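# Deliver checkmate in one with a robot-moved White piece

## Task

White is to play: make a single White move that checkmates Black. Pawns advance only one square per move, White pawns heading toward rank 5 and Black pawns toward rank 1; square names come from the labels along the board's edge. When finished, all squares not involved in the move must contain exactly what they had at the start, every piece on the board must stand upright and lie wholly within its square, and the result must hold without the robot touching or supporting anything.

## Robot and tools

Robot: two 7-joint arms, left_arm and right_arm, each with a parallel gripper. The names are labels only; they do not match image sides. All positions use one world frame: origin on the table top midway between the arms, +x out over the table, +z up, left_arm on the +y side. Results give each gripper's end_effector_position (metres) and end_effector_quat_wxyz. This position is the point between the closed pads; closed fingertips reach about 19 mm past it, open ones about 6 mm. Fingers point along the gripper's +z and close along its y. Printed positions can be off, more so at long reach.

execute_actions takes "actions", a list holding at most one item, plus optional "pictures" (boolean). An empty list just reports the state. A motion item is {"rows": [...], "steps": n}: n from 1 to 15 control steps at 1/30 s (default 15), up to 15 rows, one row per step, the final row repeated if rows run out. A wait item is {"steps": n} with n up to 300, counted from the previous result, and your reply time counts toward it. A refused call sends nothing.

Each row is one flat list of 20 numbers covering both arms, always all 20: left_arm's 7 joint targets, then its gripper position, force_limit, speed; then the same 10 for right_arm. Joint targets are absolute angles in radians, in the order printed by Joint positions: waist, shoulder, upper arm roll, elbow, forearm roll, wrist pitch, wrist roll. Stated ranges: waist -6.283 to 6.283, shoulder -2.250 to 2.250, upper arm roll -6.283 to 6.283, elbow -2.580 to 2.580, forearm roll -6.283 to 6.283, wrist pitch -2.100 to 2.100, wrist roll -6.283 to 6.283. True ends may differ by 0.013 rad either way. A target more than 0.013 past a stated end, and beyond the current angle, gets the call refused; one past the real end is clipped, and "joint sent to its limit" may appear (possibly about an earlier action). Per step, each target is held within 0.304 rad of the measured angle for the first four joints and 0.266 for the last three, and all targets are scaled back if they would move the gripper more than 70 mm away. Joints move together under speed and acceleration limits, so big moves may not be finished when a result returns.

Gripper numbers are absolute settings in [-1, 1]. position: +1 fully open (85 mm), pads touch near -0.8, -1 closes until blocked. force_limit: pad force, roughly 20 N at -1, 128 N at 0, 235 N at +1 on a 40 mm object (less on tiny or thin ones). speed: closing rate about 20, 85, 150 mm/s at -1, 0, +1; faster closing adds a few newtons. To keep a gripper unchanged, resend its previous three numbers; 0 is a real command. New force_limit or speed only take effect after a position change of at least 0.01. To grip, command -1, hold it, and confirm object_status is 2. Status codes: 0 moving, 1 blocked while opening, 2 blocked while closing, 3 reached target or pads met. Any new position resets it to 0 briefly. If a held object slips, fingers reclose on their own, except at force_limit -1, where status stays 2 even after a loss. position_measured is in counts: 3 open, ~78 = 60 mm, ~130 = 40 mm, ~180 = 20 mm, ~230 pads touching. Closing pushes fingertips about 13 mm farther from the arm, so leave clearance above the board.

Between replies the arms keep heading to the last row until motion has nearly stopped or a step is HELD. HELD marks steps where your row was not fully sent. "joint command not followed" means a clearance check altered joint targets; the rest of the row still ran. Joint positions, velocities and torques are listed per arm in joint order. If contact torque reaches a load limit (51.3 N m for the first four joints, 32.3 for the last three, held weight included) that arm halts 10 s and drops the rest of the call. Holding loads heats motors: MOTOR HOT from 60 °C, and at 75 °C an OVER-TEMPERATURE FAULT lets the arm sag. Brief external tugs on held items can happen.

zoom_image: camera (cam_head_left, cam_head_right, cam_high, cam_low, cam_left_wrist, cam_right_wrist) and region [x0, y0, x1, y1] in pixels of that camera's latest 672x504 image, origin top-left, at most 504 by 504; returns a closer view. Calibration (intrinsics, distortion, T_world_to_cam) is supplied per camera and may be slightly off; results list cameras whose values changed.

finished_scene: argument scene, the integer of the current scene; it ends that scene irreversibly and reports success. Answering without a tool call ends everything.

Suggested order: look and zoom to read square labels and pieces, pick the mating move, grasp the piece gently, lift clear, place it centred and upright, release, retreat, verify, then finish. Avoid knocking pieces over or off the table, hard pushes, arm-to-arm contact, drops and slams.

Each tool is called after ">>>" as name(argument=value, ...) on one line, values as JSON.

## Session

>>> execute_actions(actions=[])

Scene clock: 0.00 s of 4000.00 s.
left_arm: end_effector_position=(+0.6103, -0.2604, +0.3587) position_measured=3 object_status=3 end_effector_quat_wxyz=(+0.478, +0.657, -0.394, +0.430) | right_arm: end_effector_position=(+0.5782, -0.4721, +0.1792) position_measured=3 object_status=3 end_effector_quat_wxyz=(+0.001, +0.323, +0.944, -0.065)
Joint positions: left_arm=[0.35  0.977 0.207 0.966 1.467 0.854 3.118] | right_arm=[-0.138  0.895  0.171  0.883 -0.005  1.399  1.018]
Joint velocities: left_arm=[-0.001 -0.    -0.001 -0.     0.001 -0.     0.001] | right_arm=[ 0.    -0.001  0.    -0.     0.     0.001 -0.   ]
Joint torques (N m, as the joint torque sensors report them, + toward a larger angle): no reading
Motor temperatures (°C, as the motors report them): left_arm=[31 27 32 29 35 44 37] | right_arm=[32 31 27 28 40 34 40]
camera_calibration (this result's frames):
cam_left_wrist: T_world_to_cam=[[-0.926459, -0.204964, 0.315696, 0.394365], [-0.337616, 0.0817226, -0.93773, 0.623433], [0.166401, -0.975352, -0.144912, -0.154168], [0, 0, 0, 1]] pos_world=[0.601498, -0.120486, 0.437771]
cam_right_wrist: T_world_to_cam=[[0.607427, 0.787694, -0.102814, 0.0348836], [0.794356, -0.603217, 0.0716069, -0.703422], [-0.00561464, -0.125167, -0.99212, 0.270246], [0, 0, 0, 1]] pos_world=[0.539096, -0.417968, 0.322072]

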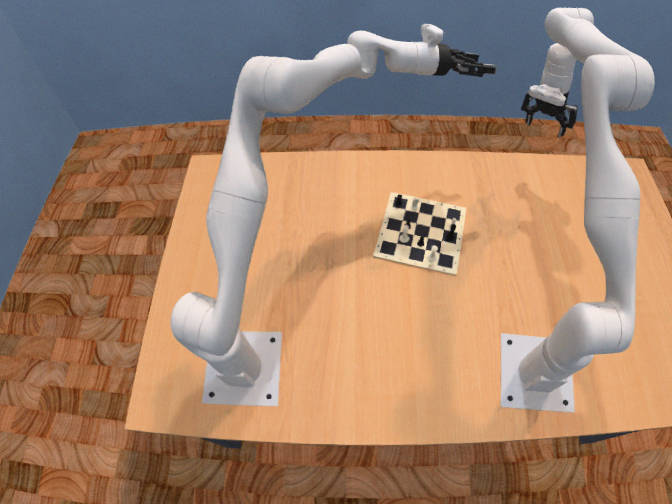

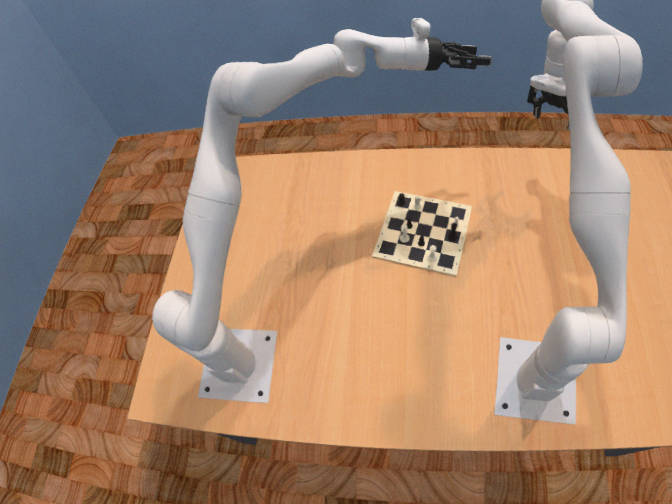

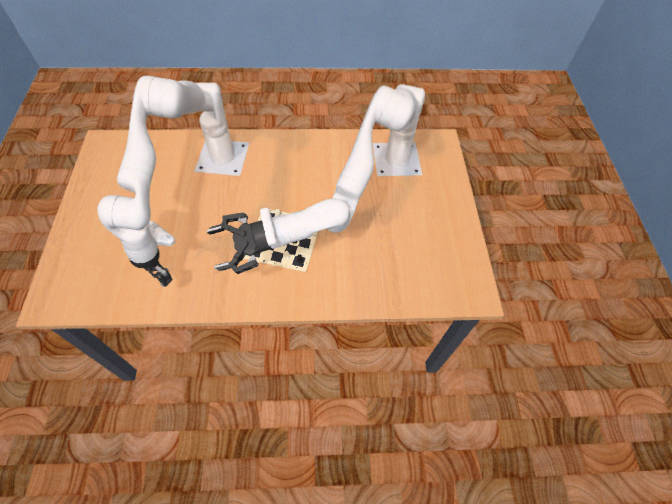

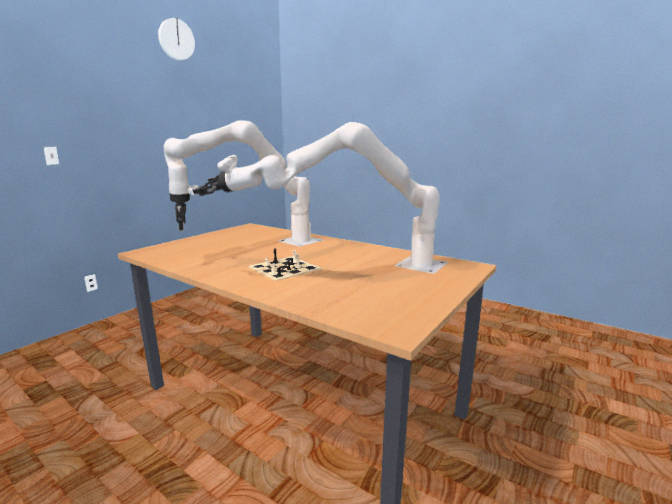

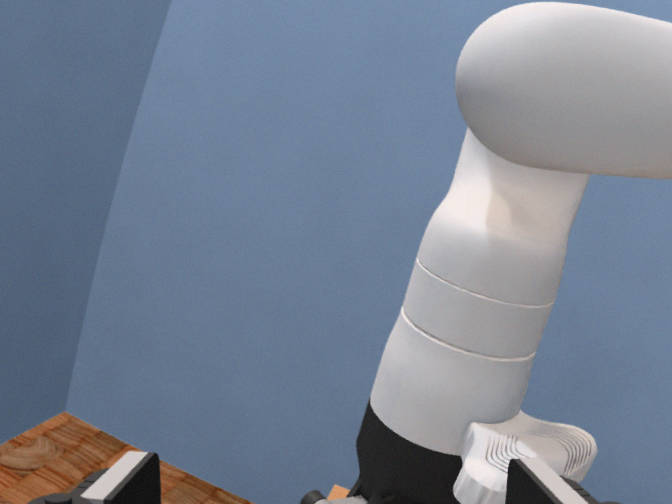

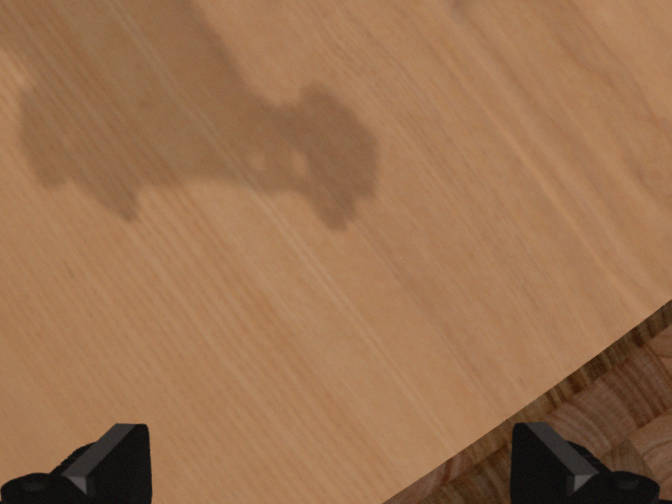

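>>> execute_actions(actions=[{"rows":[[0.35,0.648,0,1.3685,0,1.125,3.64,-0.1,-0.7,0,-0.138,0.895,0.171,0.883,-0.005,1.399,1.018,1,0,0]]}], pictures=false)

>>> execute_actions(actions=[{"steps":20}], pictures=false)

>>> execute_actions(actions=[{"rows":[[0.744,0.648,0,1.3685,0,1.125,3.64,-0.1,-0.7,0,-0.138,0.895,0.171,0.883,-0.005,1.399,1.018,1,0,0]]}], pictures=false)

>>> execute_actions(actions=[{"steps":50}])

>>> zoom_image(camera="cam_low", region=[240, 230, 330, 290])

Scene clock: 7.93 s of 4000.00 s.
left_arm: end_effector_position=(+0.4828, -0.1569, +0.3068) position_measured=95 object_status=0 end_effector_quat_wxyz=(+0.422, +0.759, -0.441, +0.226) | right_arm: end_effector_position=(+0.5781, -0.4720, +0.1792) position_measured=3 object_status=3 end_effector_quat_wxyz=(+0.001, +0.323, +0.944, -0.066)
Joint positions: left_arm=[0.351 0.709 0.037 1.287 1.098 1.077 3.482] | right_arm=[-0.138  0.895  0.171  0.883 -0.005  1.399  1.018]
Joint velocities: left_arm=[-0.003 -0.339 -0.235  0.497 -1.214  0.302  0.988] | right_arm=[-0.    -0.001 -0.    -0.     0.001 -0.    -0.   ]
Joint torques (N m, as the joint torque sensors report them, + toward a larger angle): left_arm=[ -0.19 -21.81   2.24  -9.01   2.13   0.46  -0.14] | right_arm=[ -0.21 -23.21   1.71  -8.69   0.16   0.35  -0.15]
Motor temperatures (°C, as the motors report them): left_arm=[31 27 32 29 35 44 37] | right_arm=[32 31 27 28 40 34 40]
Steps of this call (steps 1 to 90: nothing new was sent; then 4.43 s passed at rest; steps 91 to 105: all 15 steps of this action). Readings (joint positions | what the end effector reports):
91: left_arm=[0.350 0.976 0.206 0.967 1.467 0.855 3.119] | right_arm=[-0.138 0.895 0.171 0.883 -0.005 1.399 1.018] | left_arm position_measured=3 object_status=0 | right_arm position_measured=3 object_status=3
92: left_arm=[0.350 0.970 0.203 0.972 1.463 0.858 3.122] | right_arm=[-0.138 0.895 0.171 0.883 -0.005 1.399 1.018] | left_arm position_measured=4 object_status=0 | right_arm position_measured=3 object_status=3
94: left_arm=[0.351 0.942 0.186 0.999 1.441 0.880 3.144] | right_arm=[-0.138 0.895 0.171 0.883 -0.005 1.399 1.018] | left_arm position_measured=14 object_status=0 | right_arm position_measured=3 object_status=3
98: left_arm=[0.351 0.837 0.121 1.108 1.345 0.966 3.241] | right_arm=[-0.138 0.895 0.171 0.883 -0.005 1.399 1.018] | left_arm position_measured=43 object_status=0 | right_arm position_measured=3 object_status=3
105: the state above

Scene clock: 8.60 s of 4000.00 s.
left_arm: end_effector_position=(+0.4538, +0.0456, +0.1834) position_measured=141 object_status=3 end_effector_quat_wxyz=(+0.120, +0.796, -0.592, +0.047) | right_arm: end_effector_position=(+0.5781, -0.4720, +0.1792) position_measured=3 object_status=3 end_effector_quat_wxyz=(+0.001, +0.323, +0.944, -0.066)
Joint positions: left_arm=[0.35  0.649 0.    1.368 0.285 1.125 3.638] | right_arm=[-0.138  0.895  0.171  0.883 -0.005  1.399  1.018]
Joint velocities: left_arm=[-0.001 -0.006 -0.003  0.007 -1.216  0.004  0.012] | right_arm=[-0.     0.001 -0.     0.     0.001  0.    -0.001]
Joint torques (N m, as the joint torque sensors report them, + toward a larger angle): left_arm=[  0.27 -21.91   1.05  -8.93   0.51   0.34   0.01] | right_arm=[ -0.14 -23.11   1.72  -8.64   0.11   0.31  -0.11]
Motor temperatures (°C, as the motors report them): left_arm=[31 27 32 29 35 44 37] | right_arm=[32 31 27 28 40 34 40]
Steps of this call (steps 1 to 20: the robot went on to your last target). Readings (joint positions | what the end effector reports):
1: left_arm=[0.350 0.698 0.030 1.302 1.058 1.087 3.513] | right_arm=[-0.138 0.895 0.171 0.883 -0.005 1.399 1.018] | left_arm position_measured=103 object_status=0 | right_arm position_measured=3 object_status=3
2: left_arm=[0.350 0.690 0.024 1.315 1.017 1.094 3.537] | right_arm=[-0.138 0.895 0.171 0.883 -0.005 1.399 1.018] | left_arm position_measured=111 object_status=0 | right_arm position_measured=3 object_status=3
4: left_arm=[0.350 0.676 0.016 1.334 0.936 1.105 3.573] | right_arm=[-0.138 0.895 0.171 0.883 -0.005 1.399 1.018] | left_arm position_measured=126 object_status=0 | right_arm position_measured=3 object_status=3
8: left_arm=[0.350 0.661 0.006 1.354 0.773 1.117 3.613] | right_arm=[-0.138 0.895 0.171 0.883 -0.005 1.399 1.018] | left_arm position_measured=140 object_status=0 | right_arm position_measured=3 object_status=3
20: the state above

Scene clock: 9.10 s of 4000.00 s.
left_arm: end_effector_position=(+0.3732, -0.0419, +0.1734) position_measured=141 object_status=3 end_effector_quat_wxyz=(-0.007, -0.643, +0.766, -0.002) | right_arm: end_effector_position=(+0.5781, -0.4720, +0.1792) position_measured=3 object_status=3 end_effector_quat_wxyz=(+0.001, +0.323, +0.944, -0.066)
Joint positions: left_arm=[0.701 0.648 0.002 1.368 0.015 1.125 3.64 ] | right_arm=[-0.138  0.895  0.171  0.883 -0.005  1.399  1.018]
Joint velocities: left_arm=[ 0.581 -0.005  0.033  0.004 -0.217  0.006  0.001] | right_arm=[ 0.     0.001 -0.001 -0.    -0.001 -0.     0.   ]
Joint torques (N m, as the joint torque sensors report them, + toward a larger angle): left_arm=[ -4.28 -21.81  -1.5   -8.35  -0.88   0.52   0.21] | right_arm=[ -0.06 -23.09   1.66  -8.56   0.17   0.25  -0.16]
Motor temperatures (°C, as the motors report them): left_arm=[31 27 32 29 35 44 37] | right_arm=[32 31 27 28 40 34 40]
Steps of this call (steps 1 to 15: all 15 steps of this action). Readings (joint positions | what the end effector reports):
1: left_arm=[0.351 0.649 0.000 1.368 0.245 1.125 3.639] | right_arm=[-0.138 0.895 0.171 0.883 -0.005 1.399 1.018] | left_arm position_measured=141 object_status=3 | right_arm position_measured=3 object_status=3
2: left_arm=[0.356 0.649 -0.001 1.368 0.205 1.125 3.639] | right_arm=[-0.138 0.895 0.171 0.883 -0.005 1.399 1.018] | left_arm position_measured=141 object_status=3 | right_arm position_measured=3 object_status=3
4: left_arm=[0.382 0.649 -0.004 1.368 0.150 1.124 3.639] | right_arm=[-0.138 0.895 0.171 0.883 -0.005 1.399 1.018] | left_arm position_measured=141 object_status=3 | right_arm position_measured=3 object_status=3
8: left_arm=[0.494 0.649 -0.003 1.368 0.090 1.124 3.639] | right_arm=[-0.138 0.895 0.171 0.883 -0.005 1.399 1.018] | left_arm position_measured=141 object_status=3 | right_arm position_measured=3 object_status=3
15: the state above

Scene clock: 10.77 s of 4000.00 s.
left_arm: end_effector_position=(+0.3605, -0.0548, +0.1735) position_measured=141 object_status=3 end_effector_quat_wxyz=(+0.000, -0.624, +0.782, -0.000) | right_arm: end_effector_position=(+0.5781, -0.4720, +0.1792) position_measured=3 object_status=3 end_effector_quat_wxyz=(+0.001, +0.323, +0.944, -0.066)
Joint positions: left_arm=[0.744 0.648 0.    1.368 0.    1.125 3.64 ] | right_arm=[-0.138  0.895  0.171  0.883 -0.005  1.399  1.018]
Joint velocities: left_arm=[ 0.001  0.     0.    -0.    -0.     0.     0.001] | right_arm=[-0.001 -0.     0.     0.     0.     0.    -0.   ]
Joint torques (N m, as the joint torque sensors report them, + toward a larger angle): left_arm=[ -0.04 -21.1    0.59  -8.46  -0.57   0.42   0.01] | right_arm=[ -0.13 -23.17   1.7   -8.66   0.2    0.26  -0.17]
Motor temperatures (°C, as the motors report them): left_arm=[31 27 32 29 35 44 37] | right_arm=[32 31 27 28 40 34 40]
Steps of this call (steps 1 to 30: the robot went on to your last target; steps 31 to 50: nothing new was sent). Readings (joint positions | what the end effector reports):
1: left_arm=[0.717 0.648 0.003 1.368 0.009 1.125 3.640] | right_arm=[-0.138 0.895 0.171 0.883 -0.005 1.399 1.018] | left_arm position_measured=141 object_status=3 | right_arm position_measured=3 object_status=3
2: left_arm=[0.729 0.648 0.003 1.368 0.005 1.125 3.640] | right_arm=[-0.138 0.895 0.171 0.883 -0.005 1.399 1.018] | left_arm position_measured=141 object_status=3 | right_arm position_measured=3 object_status=3
4: left_arm=[0.736 0.648 0.003 1.369 0.001 1.125 3.640] | right_arm=[-0.138 0.895 0.171 0.883 -0.005 1.399 1.018] | left_arm position_measured=141 object_status=3 | right_arm position_measured=3 object_status=3
8: left_arm=[0.741 0.648 0.000 1.369 -0.000 1.125 3.640] | right_arm=[-0.138 0.895 0.171 0.883 -0.005 1.399 1.018] | left_arm position_measured=141 object_status=3 | right_arm position_measured=3 object_status=3
50: the state above
All arms were judged still, so your last target was given up. Only a new action makes them travel on or press farther. Fingers that are still opening or closing keep moving.
camera_calibration (this result's frames):
cam_left_wrist: T_world_to_cam=[[-0.979255, 0.200189, 0.0313572, 0.354129], [0.199621, 0.979662, -0.0203378, 0.04502], [-0.0347908, -0.0136563, -0.999301, 0.334563], [0, 0, 0, 1]] pos_world=[0.349435, -0.110428, 0.32414]
cam_right_wrist: T_world_to_cam=[[0.606841, 0.788097, -0.103185, 0.0354319], [0.794801, -0.60267, 0.0712756, -0.70322], [-0.00601452, -0.125265, -0.992105, 0.270437], [0, 0, 0, 1]] pos_world=[0.539045, -0.417857, 0.32208]

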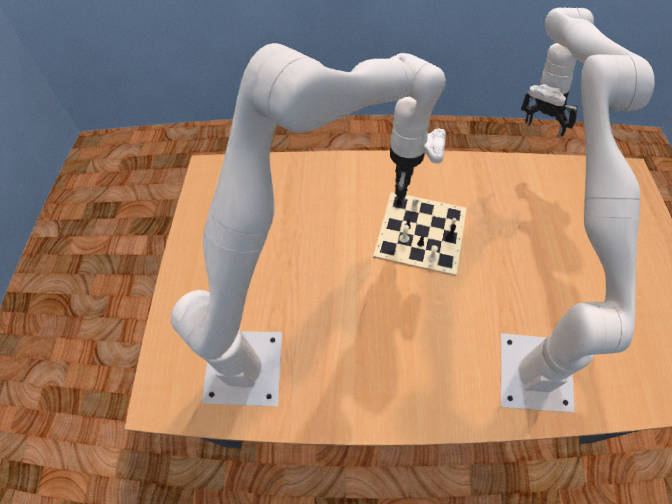

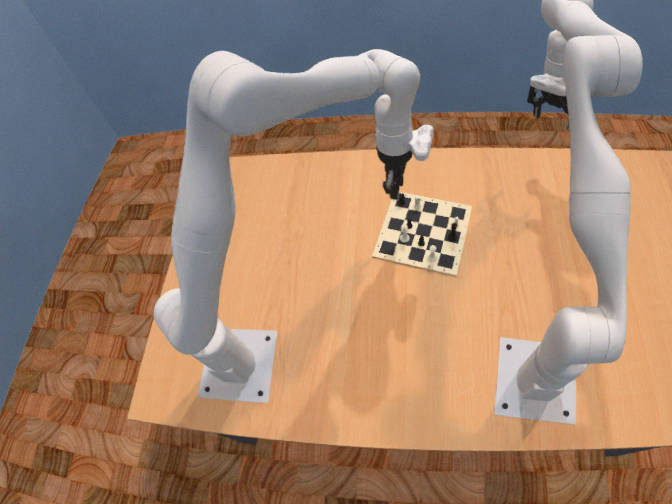

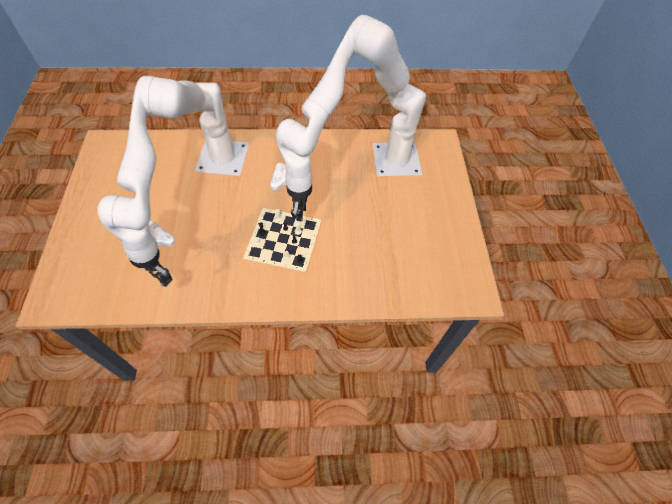

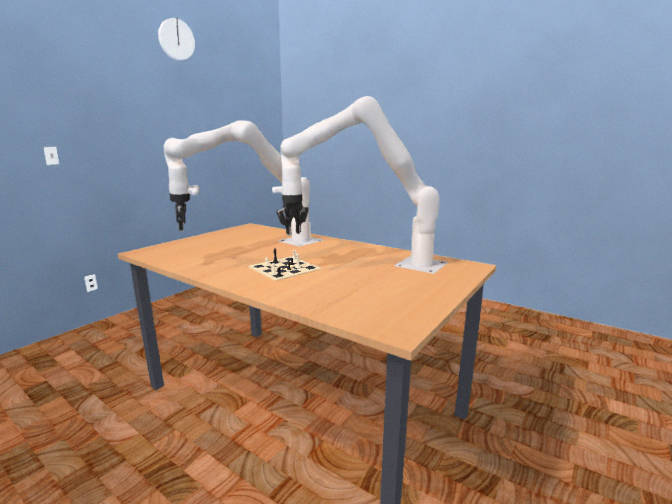

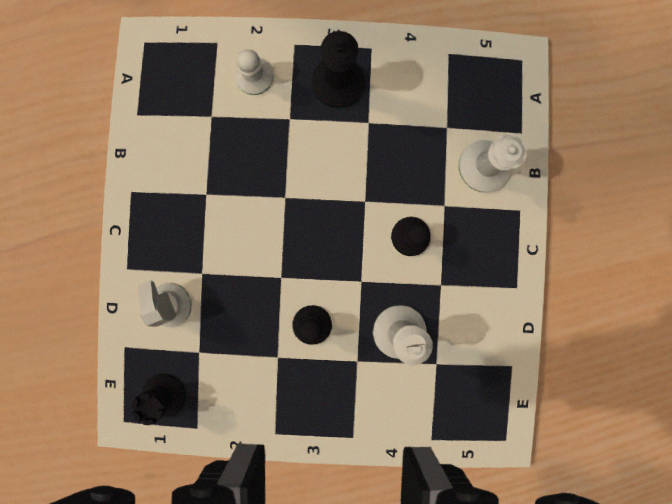

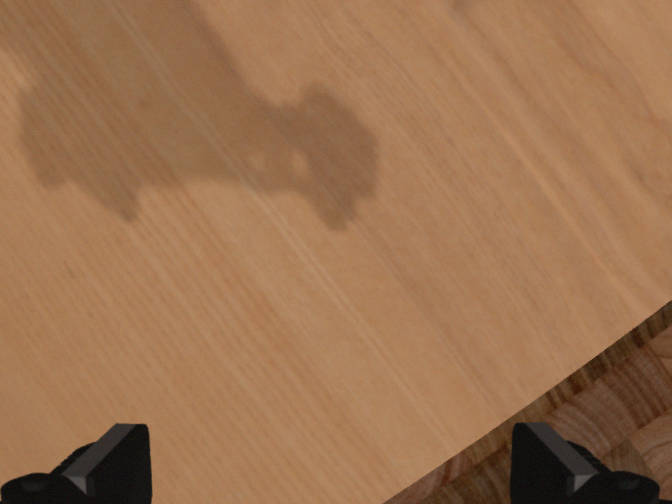

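Region (240, 230, 330, 290) of cam_low's 672x504 image, scaled by 5.600, with more detail than that image has.

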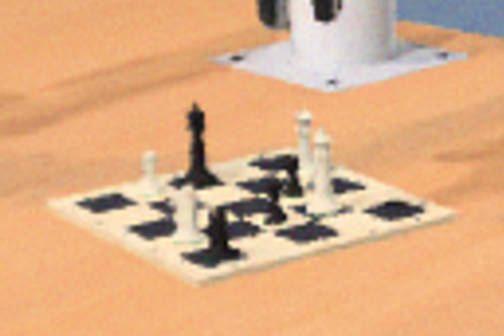

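>>> execute_actions(actions=[{"rows":[[0.9857,0.7512,0,1.4139,0,0.9765,3.835,-0.1,-0.7,0,-0.138,0.895,0.171,0.883,-0.005,1.399,1.018,1,0,0]]}], pictures=false)

>>> execute_actions(actions=[{"steps":25}])

>>> zoom_image(camera="cam_low", region=[240, 220, 330, 290])

Scene clock: 24.43 s of 4000.00 s.
left_arm: end_effector_position=(+0.2667, -0.1442, +0.1061) position_measured=141 object_status=3 end_effector_quat_wxyz=(-0.001, -0.607, +0.795, -0.001) | right_arm: end_effector_position=(+0.5781, -0.4720, +0.1792) position_measured=3 object_status=3 end_effector_quat_wxyz=(+0.001, +0.323, +0.944, -0.066)
Joint positions: left_arm=[0.98  0.749 0.003 1.414 0.001 0.977 3.835] | right_arm=[-0.138  0.895  0.171  0.883 -0.005  1.399  1.018]
Joint velocities: left_arm=[ 0.032  0.008 -0.042 -0.003 -0.021 -0.012  0.018] | right_arm=[ 0.     0.001 -0.     0.     0.001 -0.     0.   ]
Joint torques (N m, as the joint torque sensors report them, + toward a larger angle): left_arm=[ -1.58 -23.22  -0.37  -7.96  -0.68   0.57   0.1 ] | right_arm=[ -0.15 -23.15   1.58  -8.62   0.15   0.29  -0.19]
Motor temperatures (°C, as the motors report them): left_arm=[31 28 32 29 35 44 37] | right_arm=[32 32 27 28 40 34 40]
Steps of this call (steps 1 to 90: nothing new was sent; then 10.17 s passed at rest; steps 91 to 105: all 15 steps of this action). Readings (joint positions | what the end effector reports):
91: left_arm=[0.745 0.648 -0.000 1.369 -0.000 1.125 3.640] | right_arm=[-0.138 0.895 0.171 0.883 -0.005 1.399 1.018] | left_arm position_measured=141 object_status=3 | right_arm position_measured=3 object_status=3
92: left_arm=[0.751 0.651 -0.002 1.369 -0.001 1.122 3.644] | right_arm=[-0.138 0.895 0.171 0.883 -0.005 1.399 1.018] | left_arm position_measured=141 object_status=3 | right_arm position_measured=3 object_status=3
94: left_arm=[0.779 0.663 -0.003 1.374 -0.001 1.107 3.664] | right_arm=[-0.138 0.895 0.171 0.883 -0.005 1.399 1.018] | left_arm position_measured=141 object_status=3 | right_arm position_measured=3 object_status=3
98: left_arm=[0.878 0.705 -0.001 1.392 -0.000 1.045 3.744] | right_arm=[-0.138 0.895 0.171 0.883 -0.005 1.399 1.018] | left_arm position_measured=141 object_status=3 | right_arm position_measured=3 object_status=3
105: the state above

Scene clock: 25.27 s of 4000.00 s.
left_arm: end_effector_position=(+0.2655, -0.1448, +0.1050) position_measured=141 object_status=3 end_effector_quat_wxyz=(-0.000, -0.605, +0.796, +0.000) | right_arm: end_effector_position=(+0.5781, -0.4720, +0.1792) position_measured=3 object_status=3 end_effector_quat_wxyz=(+0.001, +0.323, +0.944, -0.066)
Joint positions: left_arm=[0.986 0.751 0.    1.414 0.    0.976 3.835] | right_arm=[-0.138  0.895  0.171  0.883 -0.005  1.399  1.018]
Joint velocities: left_arm=[ 0.001  0.001  0.    -0.     0.    -0.003 -0.001] | right_arm=[-0.    -0.    -0.    -0.     0.    -0.001 -0.   ]
Joint torques (N m, as the joint torque sensors report them, + toward a larger angle): left_arm=[ -0.17 -22.67   0.69  -7.62  -0.31   0.34   0.22] | right_arm=[ -0.09 -23.14   1.58  -8.62   0.17   0.31  -0.15]
Motor temperatures (°C, as the motors report them): left_arm=[31 28 32 29 35 44 37] | right_arm=[32 32 27 28 40 34 40]
Steps of this call (steps 1 to 15: the robot went on to your last target; steps 16 to 25: nothing new was sent). Readings (joint positions | what the end effector reports):
1: left_arm=[0.981 0.749 0.002 1.414 0.000 0.977 3.835] | right_arm=[-0.138 0.895 0.171 0.883 -0.005 1.399 1.018] | left_arm position_measured=141 object_status=3 | right_arm position_measured=3 object_status=3
2: left_arm=[0.982 0.750 0.001 1.414 0.000 0.977 3.835] | right_arm=[-0.138 0.895 0.171 0.883 -0.005 1.399 1.018] | left_arm position_measured=141 object_status=3 | right_arm position_measured=3 object_status=3
4: left_arm=[0.984 0.750 0.000 1.414 -0.000 0.976 3.835] | right_arm=[-0.138 0.895 0.171 0.883 -0.005 1.399 1.018] | left_arm position_measured=141 object_status=3 | right_arm position_measured=3 object_status=3
8: left_arm=[0.985 0.751 0.000 1.414 0.000 0.977 3.835] | right_arm=[-0.138 0.895 0.171 0.883 -0.005 1.399 1.018] | left_arm position_measured=141 object_status=3 | right_arm position_measured=3 object_status=3
25: the state above
All arms were judged still, so your last target was given up. Only a new action makes them travel on or press farther. Fingers that are still opening or closing keep moving.
camera_calibration (this result's frames):
cam_left_wrist: T_world_to_cam=[[-0.968841, 0.245681, 0.0314423, 0.285024], [0.245133, 0.969277, -0.0202885, 0.137173], [-0.0354608, -0.0119488, -0.9993, 0.262051], [0, 0, 0, 1]] pos_world=[0.25181, -0.199852, 0.255689]
cam_right_wrist: T_world_to_cam=[[0.60684, 0.788097, -0.103185, 0.035432], [0.794801, -0.60267, 0.0712755, -0.70322], [-0.00601456, -0.125264, -0.992105, 0.270437], [0, 0, 0, 1]] pos_world=[0.539045, -0.417857, 0.32208]

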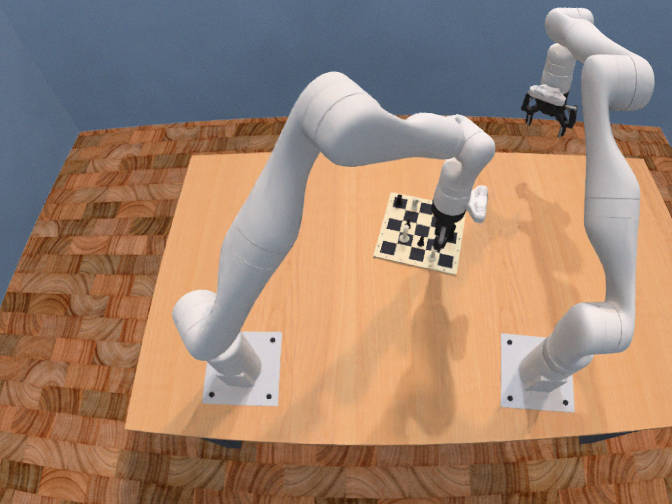

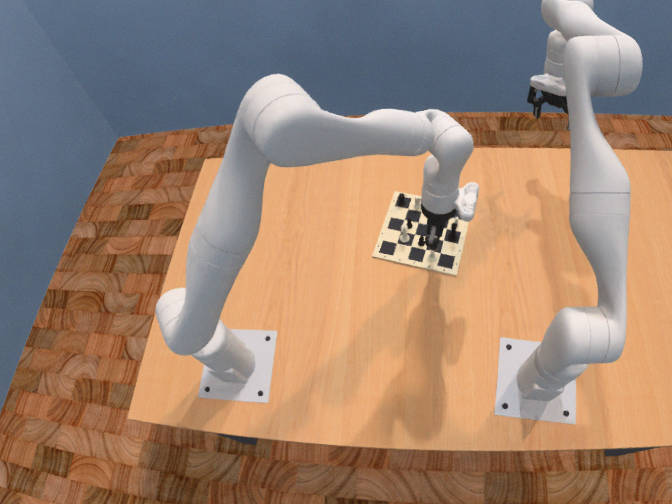

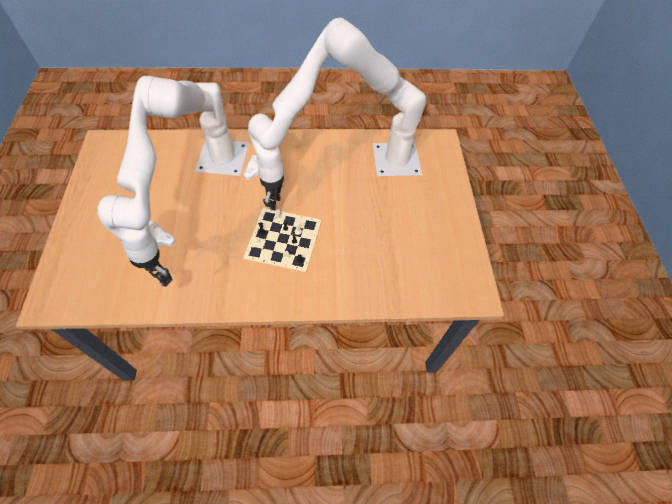

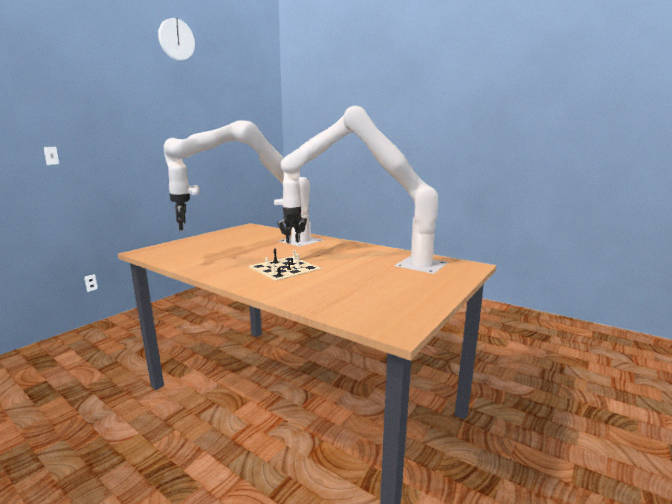

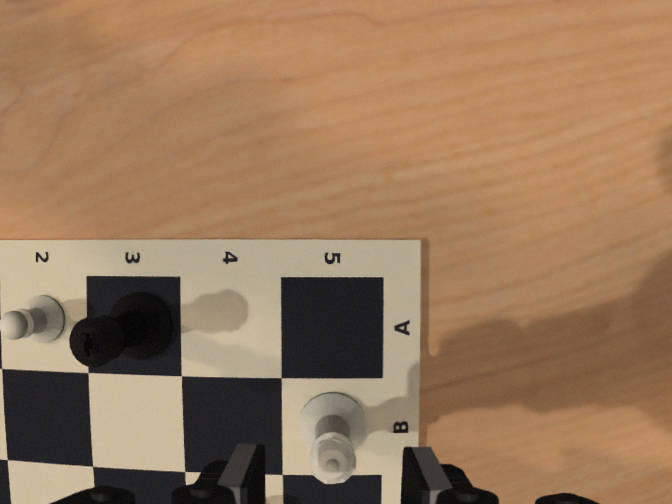

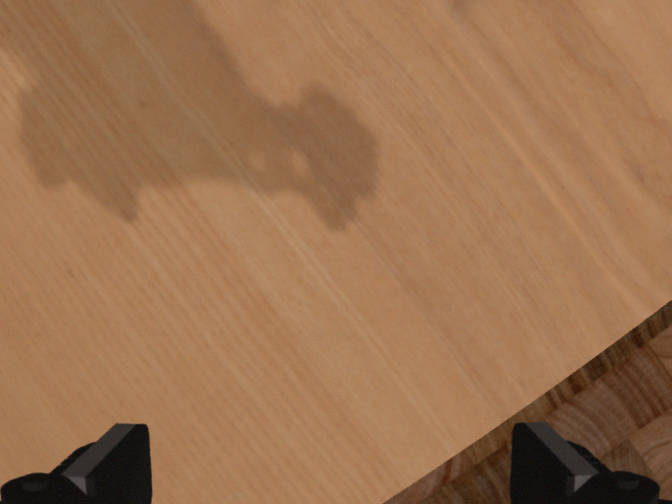

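Region (240, 220, 330, 290) of cam_low's 672x504 image, scaled by 5.600, with more detail than that image has.

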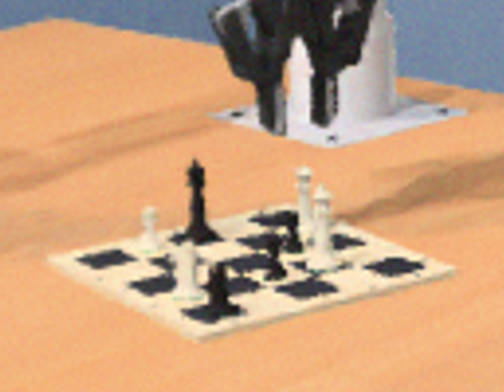

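>>> execute_actions(actions=[{"rows":[[0.9814,0.8217,0,1.4635,0,0.8564,3.831,-0.1,-0.7,0,-0.138,0.895,0.171,0.883,-0.005,1.399,1.018,1,0,0]]}], pictures=false)

>>> execute_actions(actions=[{"rows":[[0.9814,0.8217,0,1.4635,0,0.8564,3.831,-1,-0.7,0,-0.138,0.895,0.171,0.883,-0.005,1.399,1.018,1,0,0]]}])

>>> zoom_image(camera="cam_low", region=[240, 220, 330, 290])

Scene clock: 34.53 s of 4000.00 s.
left_arm: end_effector_position=(+0.2663, -0.1420, +0.0543) position_measured=141 object_status=3 end_effector_quat_wxyz=(-0.000, -0.606, +0.796, -0.000) | right_arm: end_effector_position=(+0.5781, -0.4720, +0.1792) position_measured=3 object_status=3 end_effector_quat_wxyz=(+0.001, +0.323, +0.944, -0.066)
Joint positions: left_arm=[ 0.981  0.821  0.     1.464 -0.     0.856  3.831] | right_arm=[-0.138  0.895  0.171  0.883 -0.005  1.399  1.018]
Joint velocities: left_arm=[-0.     0.004  0.     0.    -0.002  0.    -0.001] | right_arm=[-0.     0.001  0.    -0.     0.    -0.001 -0.001]
Joint torques (N m, as the joint torque sensors report them, + toward a larger angle): left_arm=[  0.04 -23.4    0.36  -7.15  -0.27   0.2    0.02] | right_arm=[ -0.13 -23.22   1.76  -8.7    0.13   0.3   -0.15]
Motor temperatures (°C, as the motors report them): left_arm=[31 28 32 29 35 44 37] | right_arm=[32 32 27 28 40 34 40]
Steps of this call (steps 1 to 90: nothing new was sent; then 5.77 s passed at rest; steps 91 to 105: all 15 steps of this action). Readings (joint positions | what the end effector reports):
91: left_arm=[0.986 0.752 0.000 1.414 0.000 0.976 3.835] | right_arm=[-0.138 0.895 0.171 0.883 -0.005 1.399 1.018] | left_arm position_measured=141 object_status=3 | right_arm position_measured=3 object_status=3
92: left_arm=[0.985 0.757 0.000 1.417 0.000 0.968 3.835] | right_arm=[-0.138 0.895 0.171 0.883 -0.005 1.399 1.018] | left_arm position_measured=141 object_status=3 | right_arm position_measured=3 object_status=3
94: left_arm=[0.984 0.785 0.000 1.434 0.000 0.925 3.833] | right_arm=[-0.138 0.895 0.171 0.883 -0.005 1.399 1.018] | left_arm position_measured=141 object_status=3 | right_arm position_measured=3 object_status=3
98: left_arm=[0.982 0.819 -0.000 1.464 -0.000 0.858 3.831] | right_arm=[-0.138 0.895 0.171 0.883 -0.005 1.399 1.018] | left_arm position_measured=141 object_status=3 | right_arm position_measured=3 object_status=3
105: the state above

Scene clock: 35.03 s of 4000.00 s.
left_arm: end_effector_position=(+0.2664, -0.1420, +0.0542) position_measured=199 object_status=0 end_effector_quat_wxyz=(+0.000, -0.606, +0.796, -0.000) | right_arm: end_effector_position=(+0.5781, -0.4720, +0.1792) position_measured=3 object_status=3 end_effector_quat_wxyz=(+0.001, +0.323, +0.944, -0.066)
Joint positions: left_arm=[ 0.981  0.822 -0.     1.463 -0.     0.856  3.831] | right_arm=[-0.138  0.895  0.171  0.883 -0.005  1.399  1.018]
Joint velocities: left_arm=[-0.     0.     0.001 -0.     0.001 -0.    -0.   ] | right_arm=[-0.001  0.001 -0.001 -0.    -0.001 -0.     0.   ]
Joint torques (N m, as the joint torque sensors report them, + toward a larger angle): left_arm=[  0.17 -22.78   0.66  -6.94  -0.21   0.3    0.25] | right_arm=[ -0.02 -23.29   1.65  -8.54   0.21   0.25  -0.17]
Motor temperatures (°C, as the motors report them): left_arm=[31 28 32 29 35 44 37] | right_arm=[32 32 27 28 40 34 40]
Steps of this call (steps 1 to 15: all 15 steps of this action). Readings (joint positions | what the end effector reports):
1: left_arm=[0.981 0.821 -0.000 1.464 -0.000 0.856 3.831] | right_arm=[-0.138 0.895 0.171 0.883 -0.005 1.399 1.018] | left_arm position_measured=141 object_status=0 | right_arm position_measured=3 object_status=3
2: left_arm=[0.981 0.821 -0.000 1.464 -0.000 0.856 3.831] | right_arm=[-0.138 0.895 0.171 0.883 -0.005 1.399 1.018] | left_arm position_measured=143 object_status=0 | right_arm position_measured=3 object_status=3
4: left_arm=[0.981 0.822 -0.000 1.464 -0.000 0.856 3.831] | right_arm=[-0.138 0.895 0.171 0.883 -0.005 1.399 1.018] | left_arm position_measured=153 object_status=0 | right_arm position_measured=3 object_status=3
8: left_arm=[0.981 0.822 -0.000 1.464 -0.000 0.856 3.831] | right_arm=[-0.138 0.895 0.171 0.883 -0.005 1.399 1.018] | left_arm position_measured=181 object_status=0 | right_arm position_measured=3 object_status=3
15: the state above
camera_calibration (this result's frames):
cam_left_wrist: T_world_to_cam=[[-0.968923, 0.245378, 0.031271, 0.286772], [0.244828, 0.969352, -0.0204069, 0.133244], [-0.03532, -0.0121167, -0.999303, 0.211235], [0, 0, 0, 1]] pos_world=[0.252699, -0.196968, 0.20484]
cam_right_wrist: T_world_to_cam=[[0.60684, 0.788097, -0.103185, 0.035432], [0.794801, -0.60267, 0.0712755, -0.703219], [-0.00601461, -0.125264, -0.992105, 0.270437], [0, 0, 0, 1]] pos_world=[0.539044, -0.417857, 0.32208]

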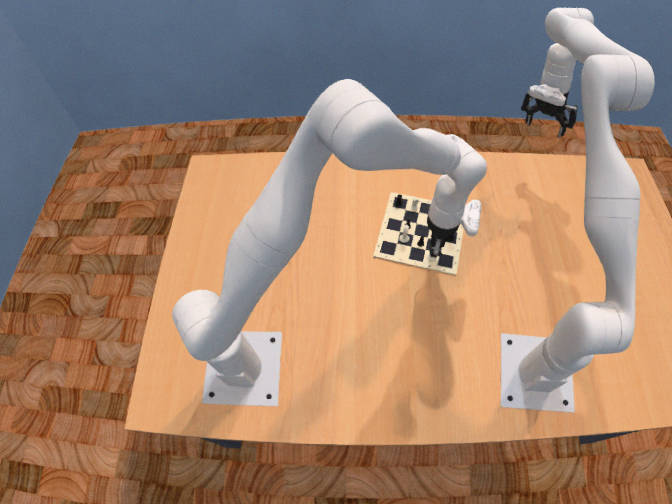

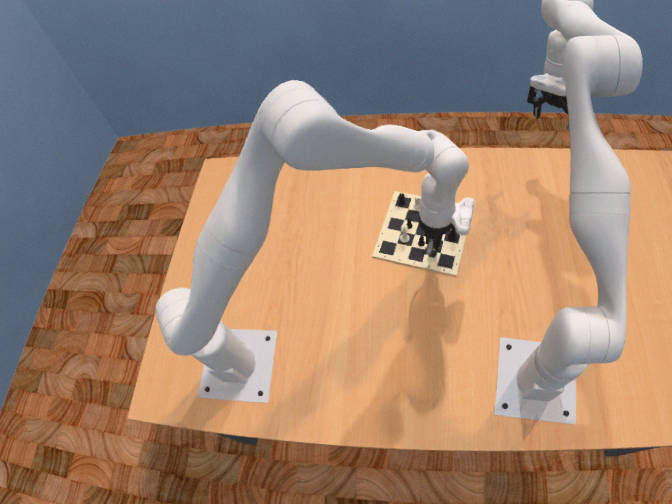

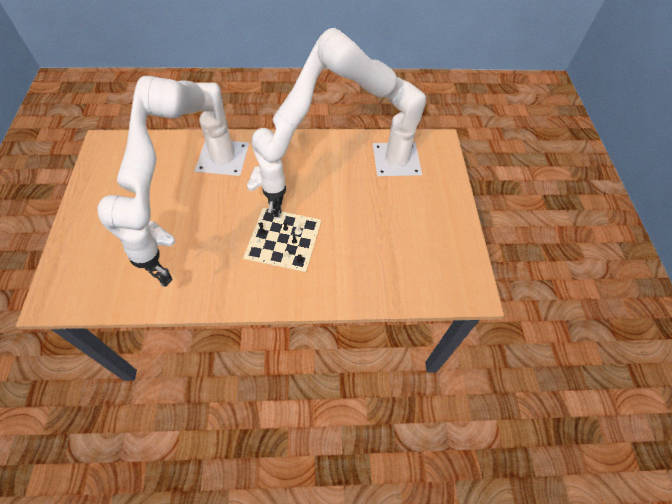

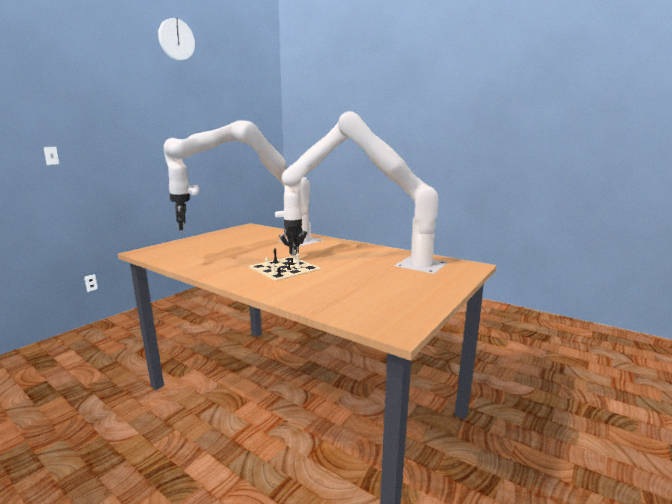

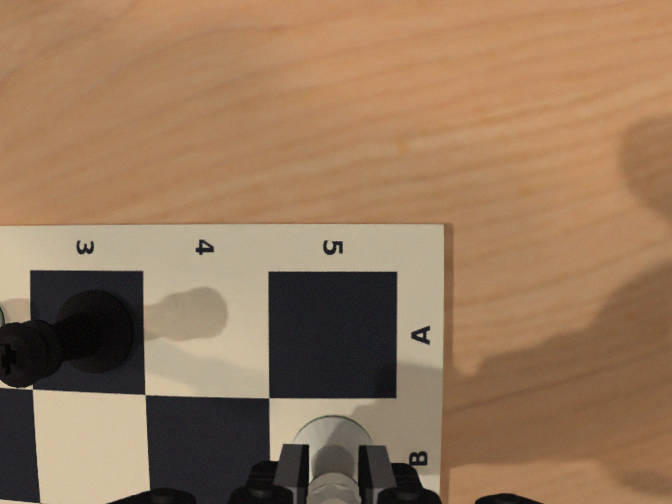

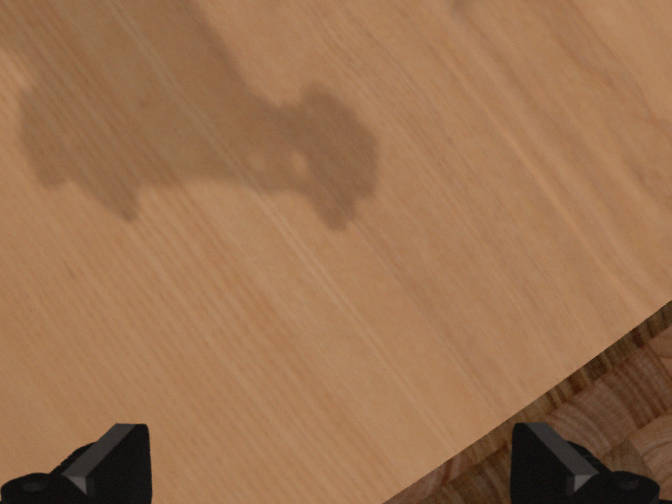

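Region (240, 220, 330, 290) of cam_low's 672x504 image, scaled by 5.600, with more detail than that image has.

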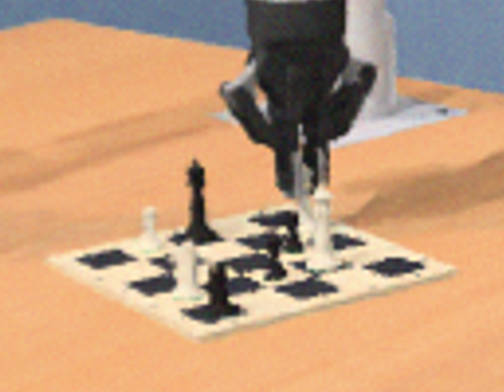

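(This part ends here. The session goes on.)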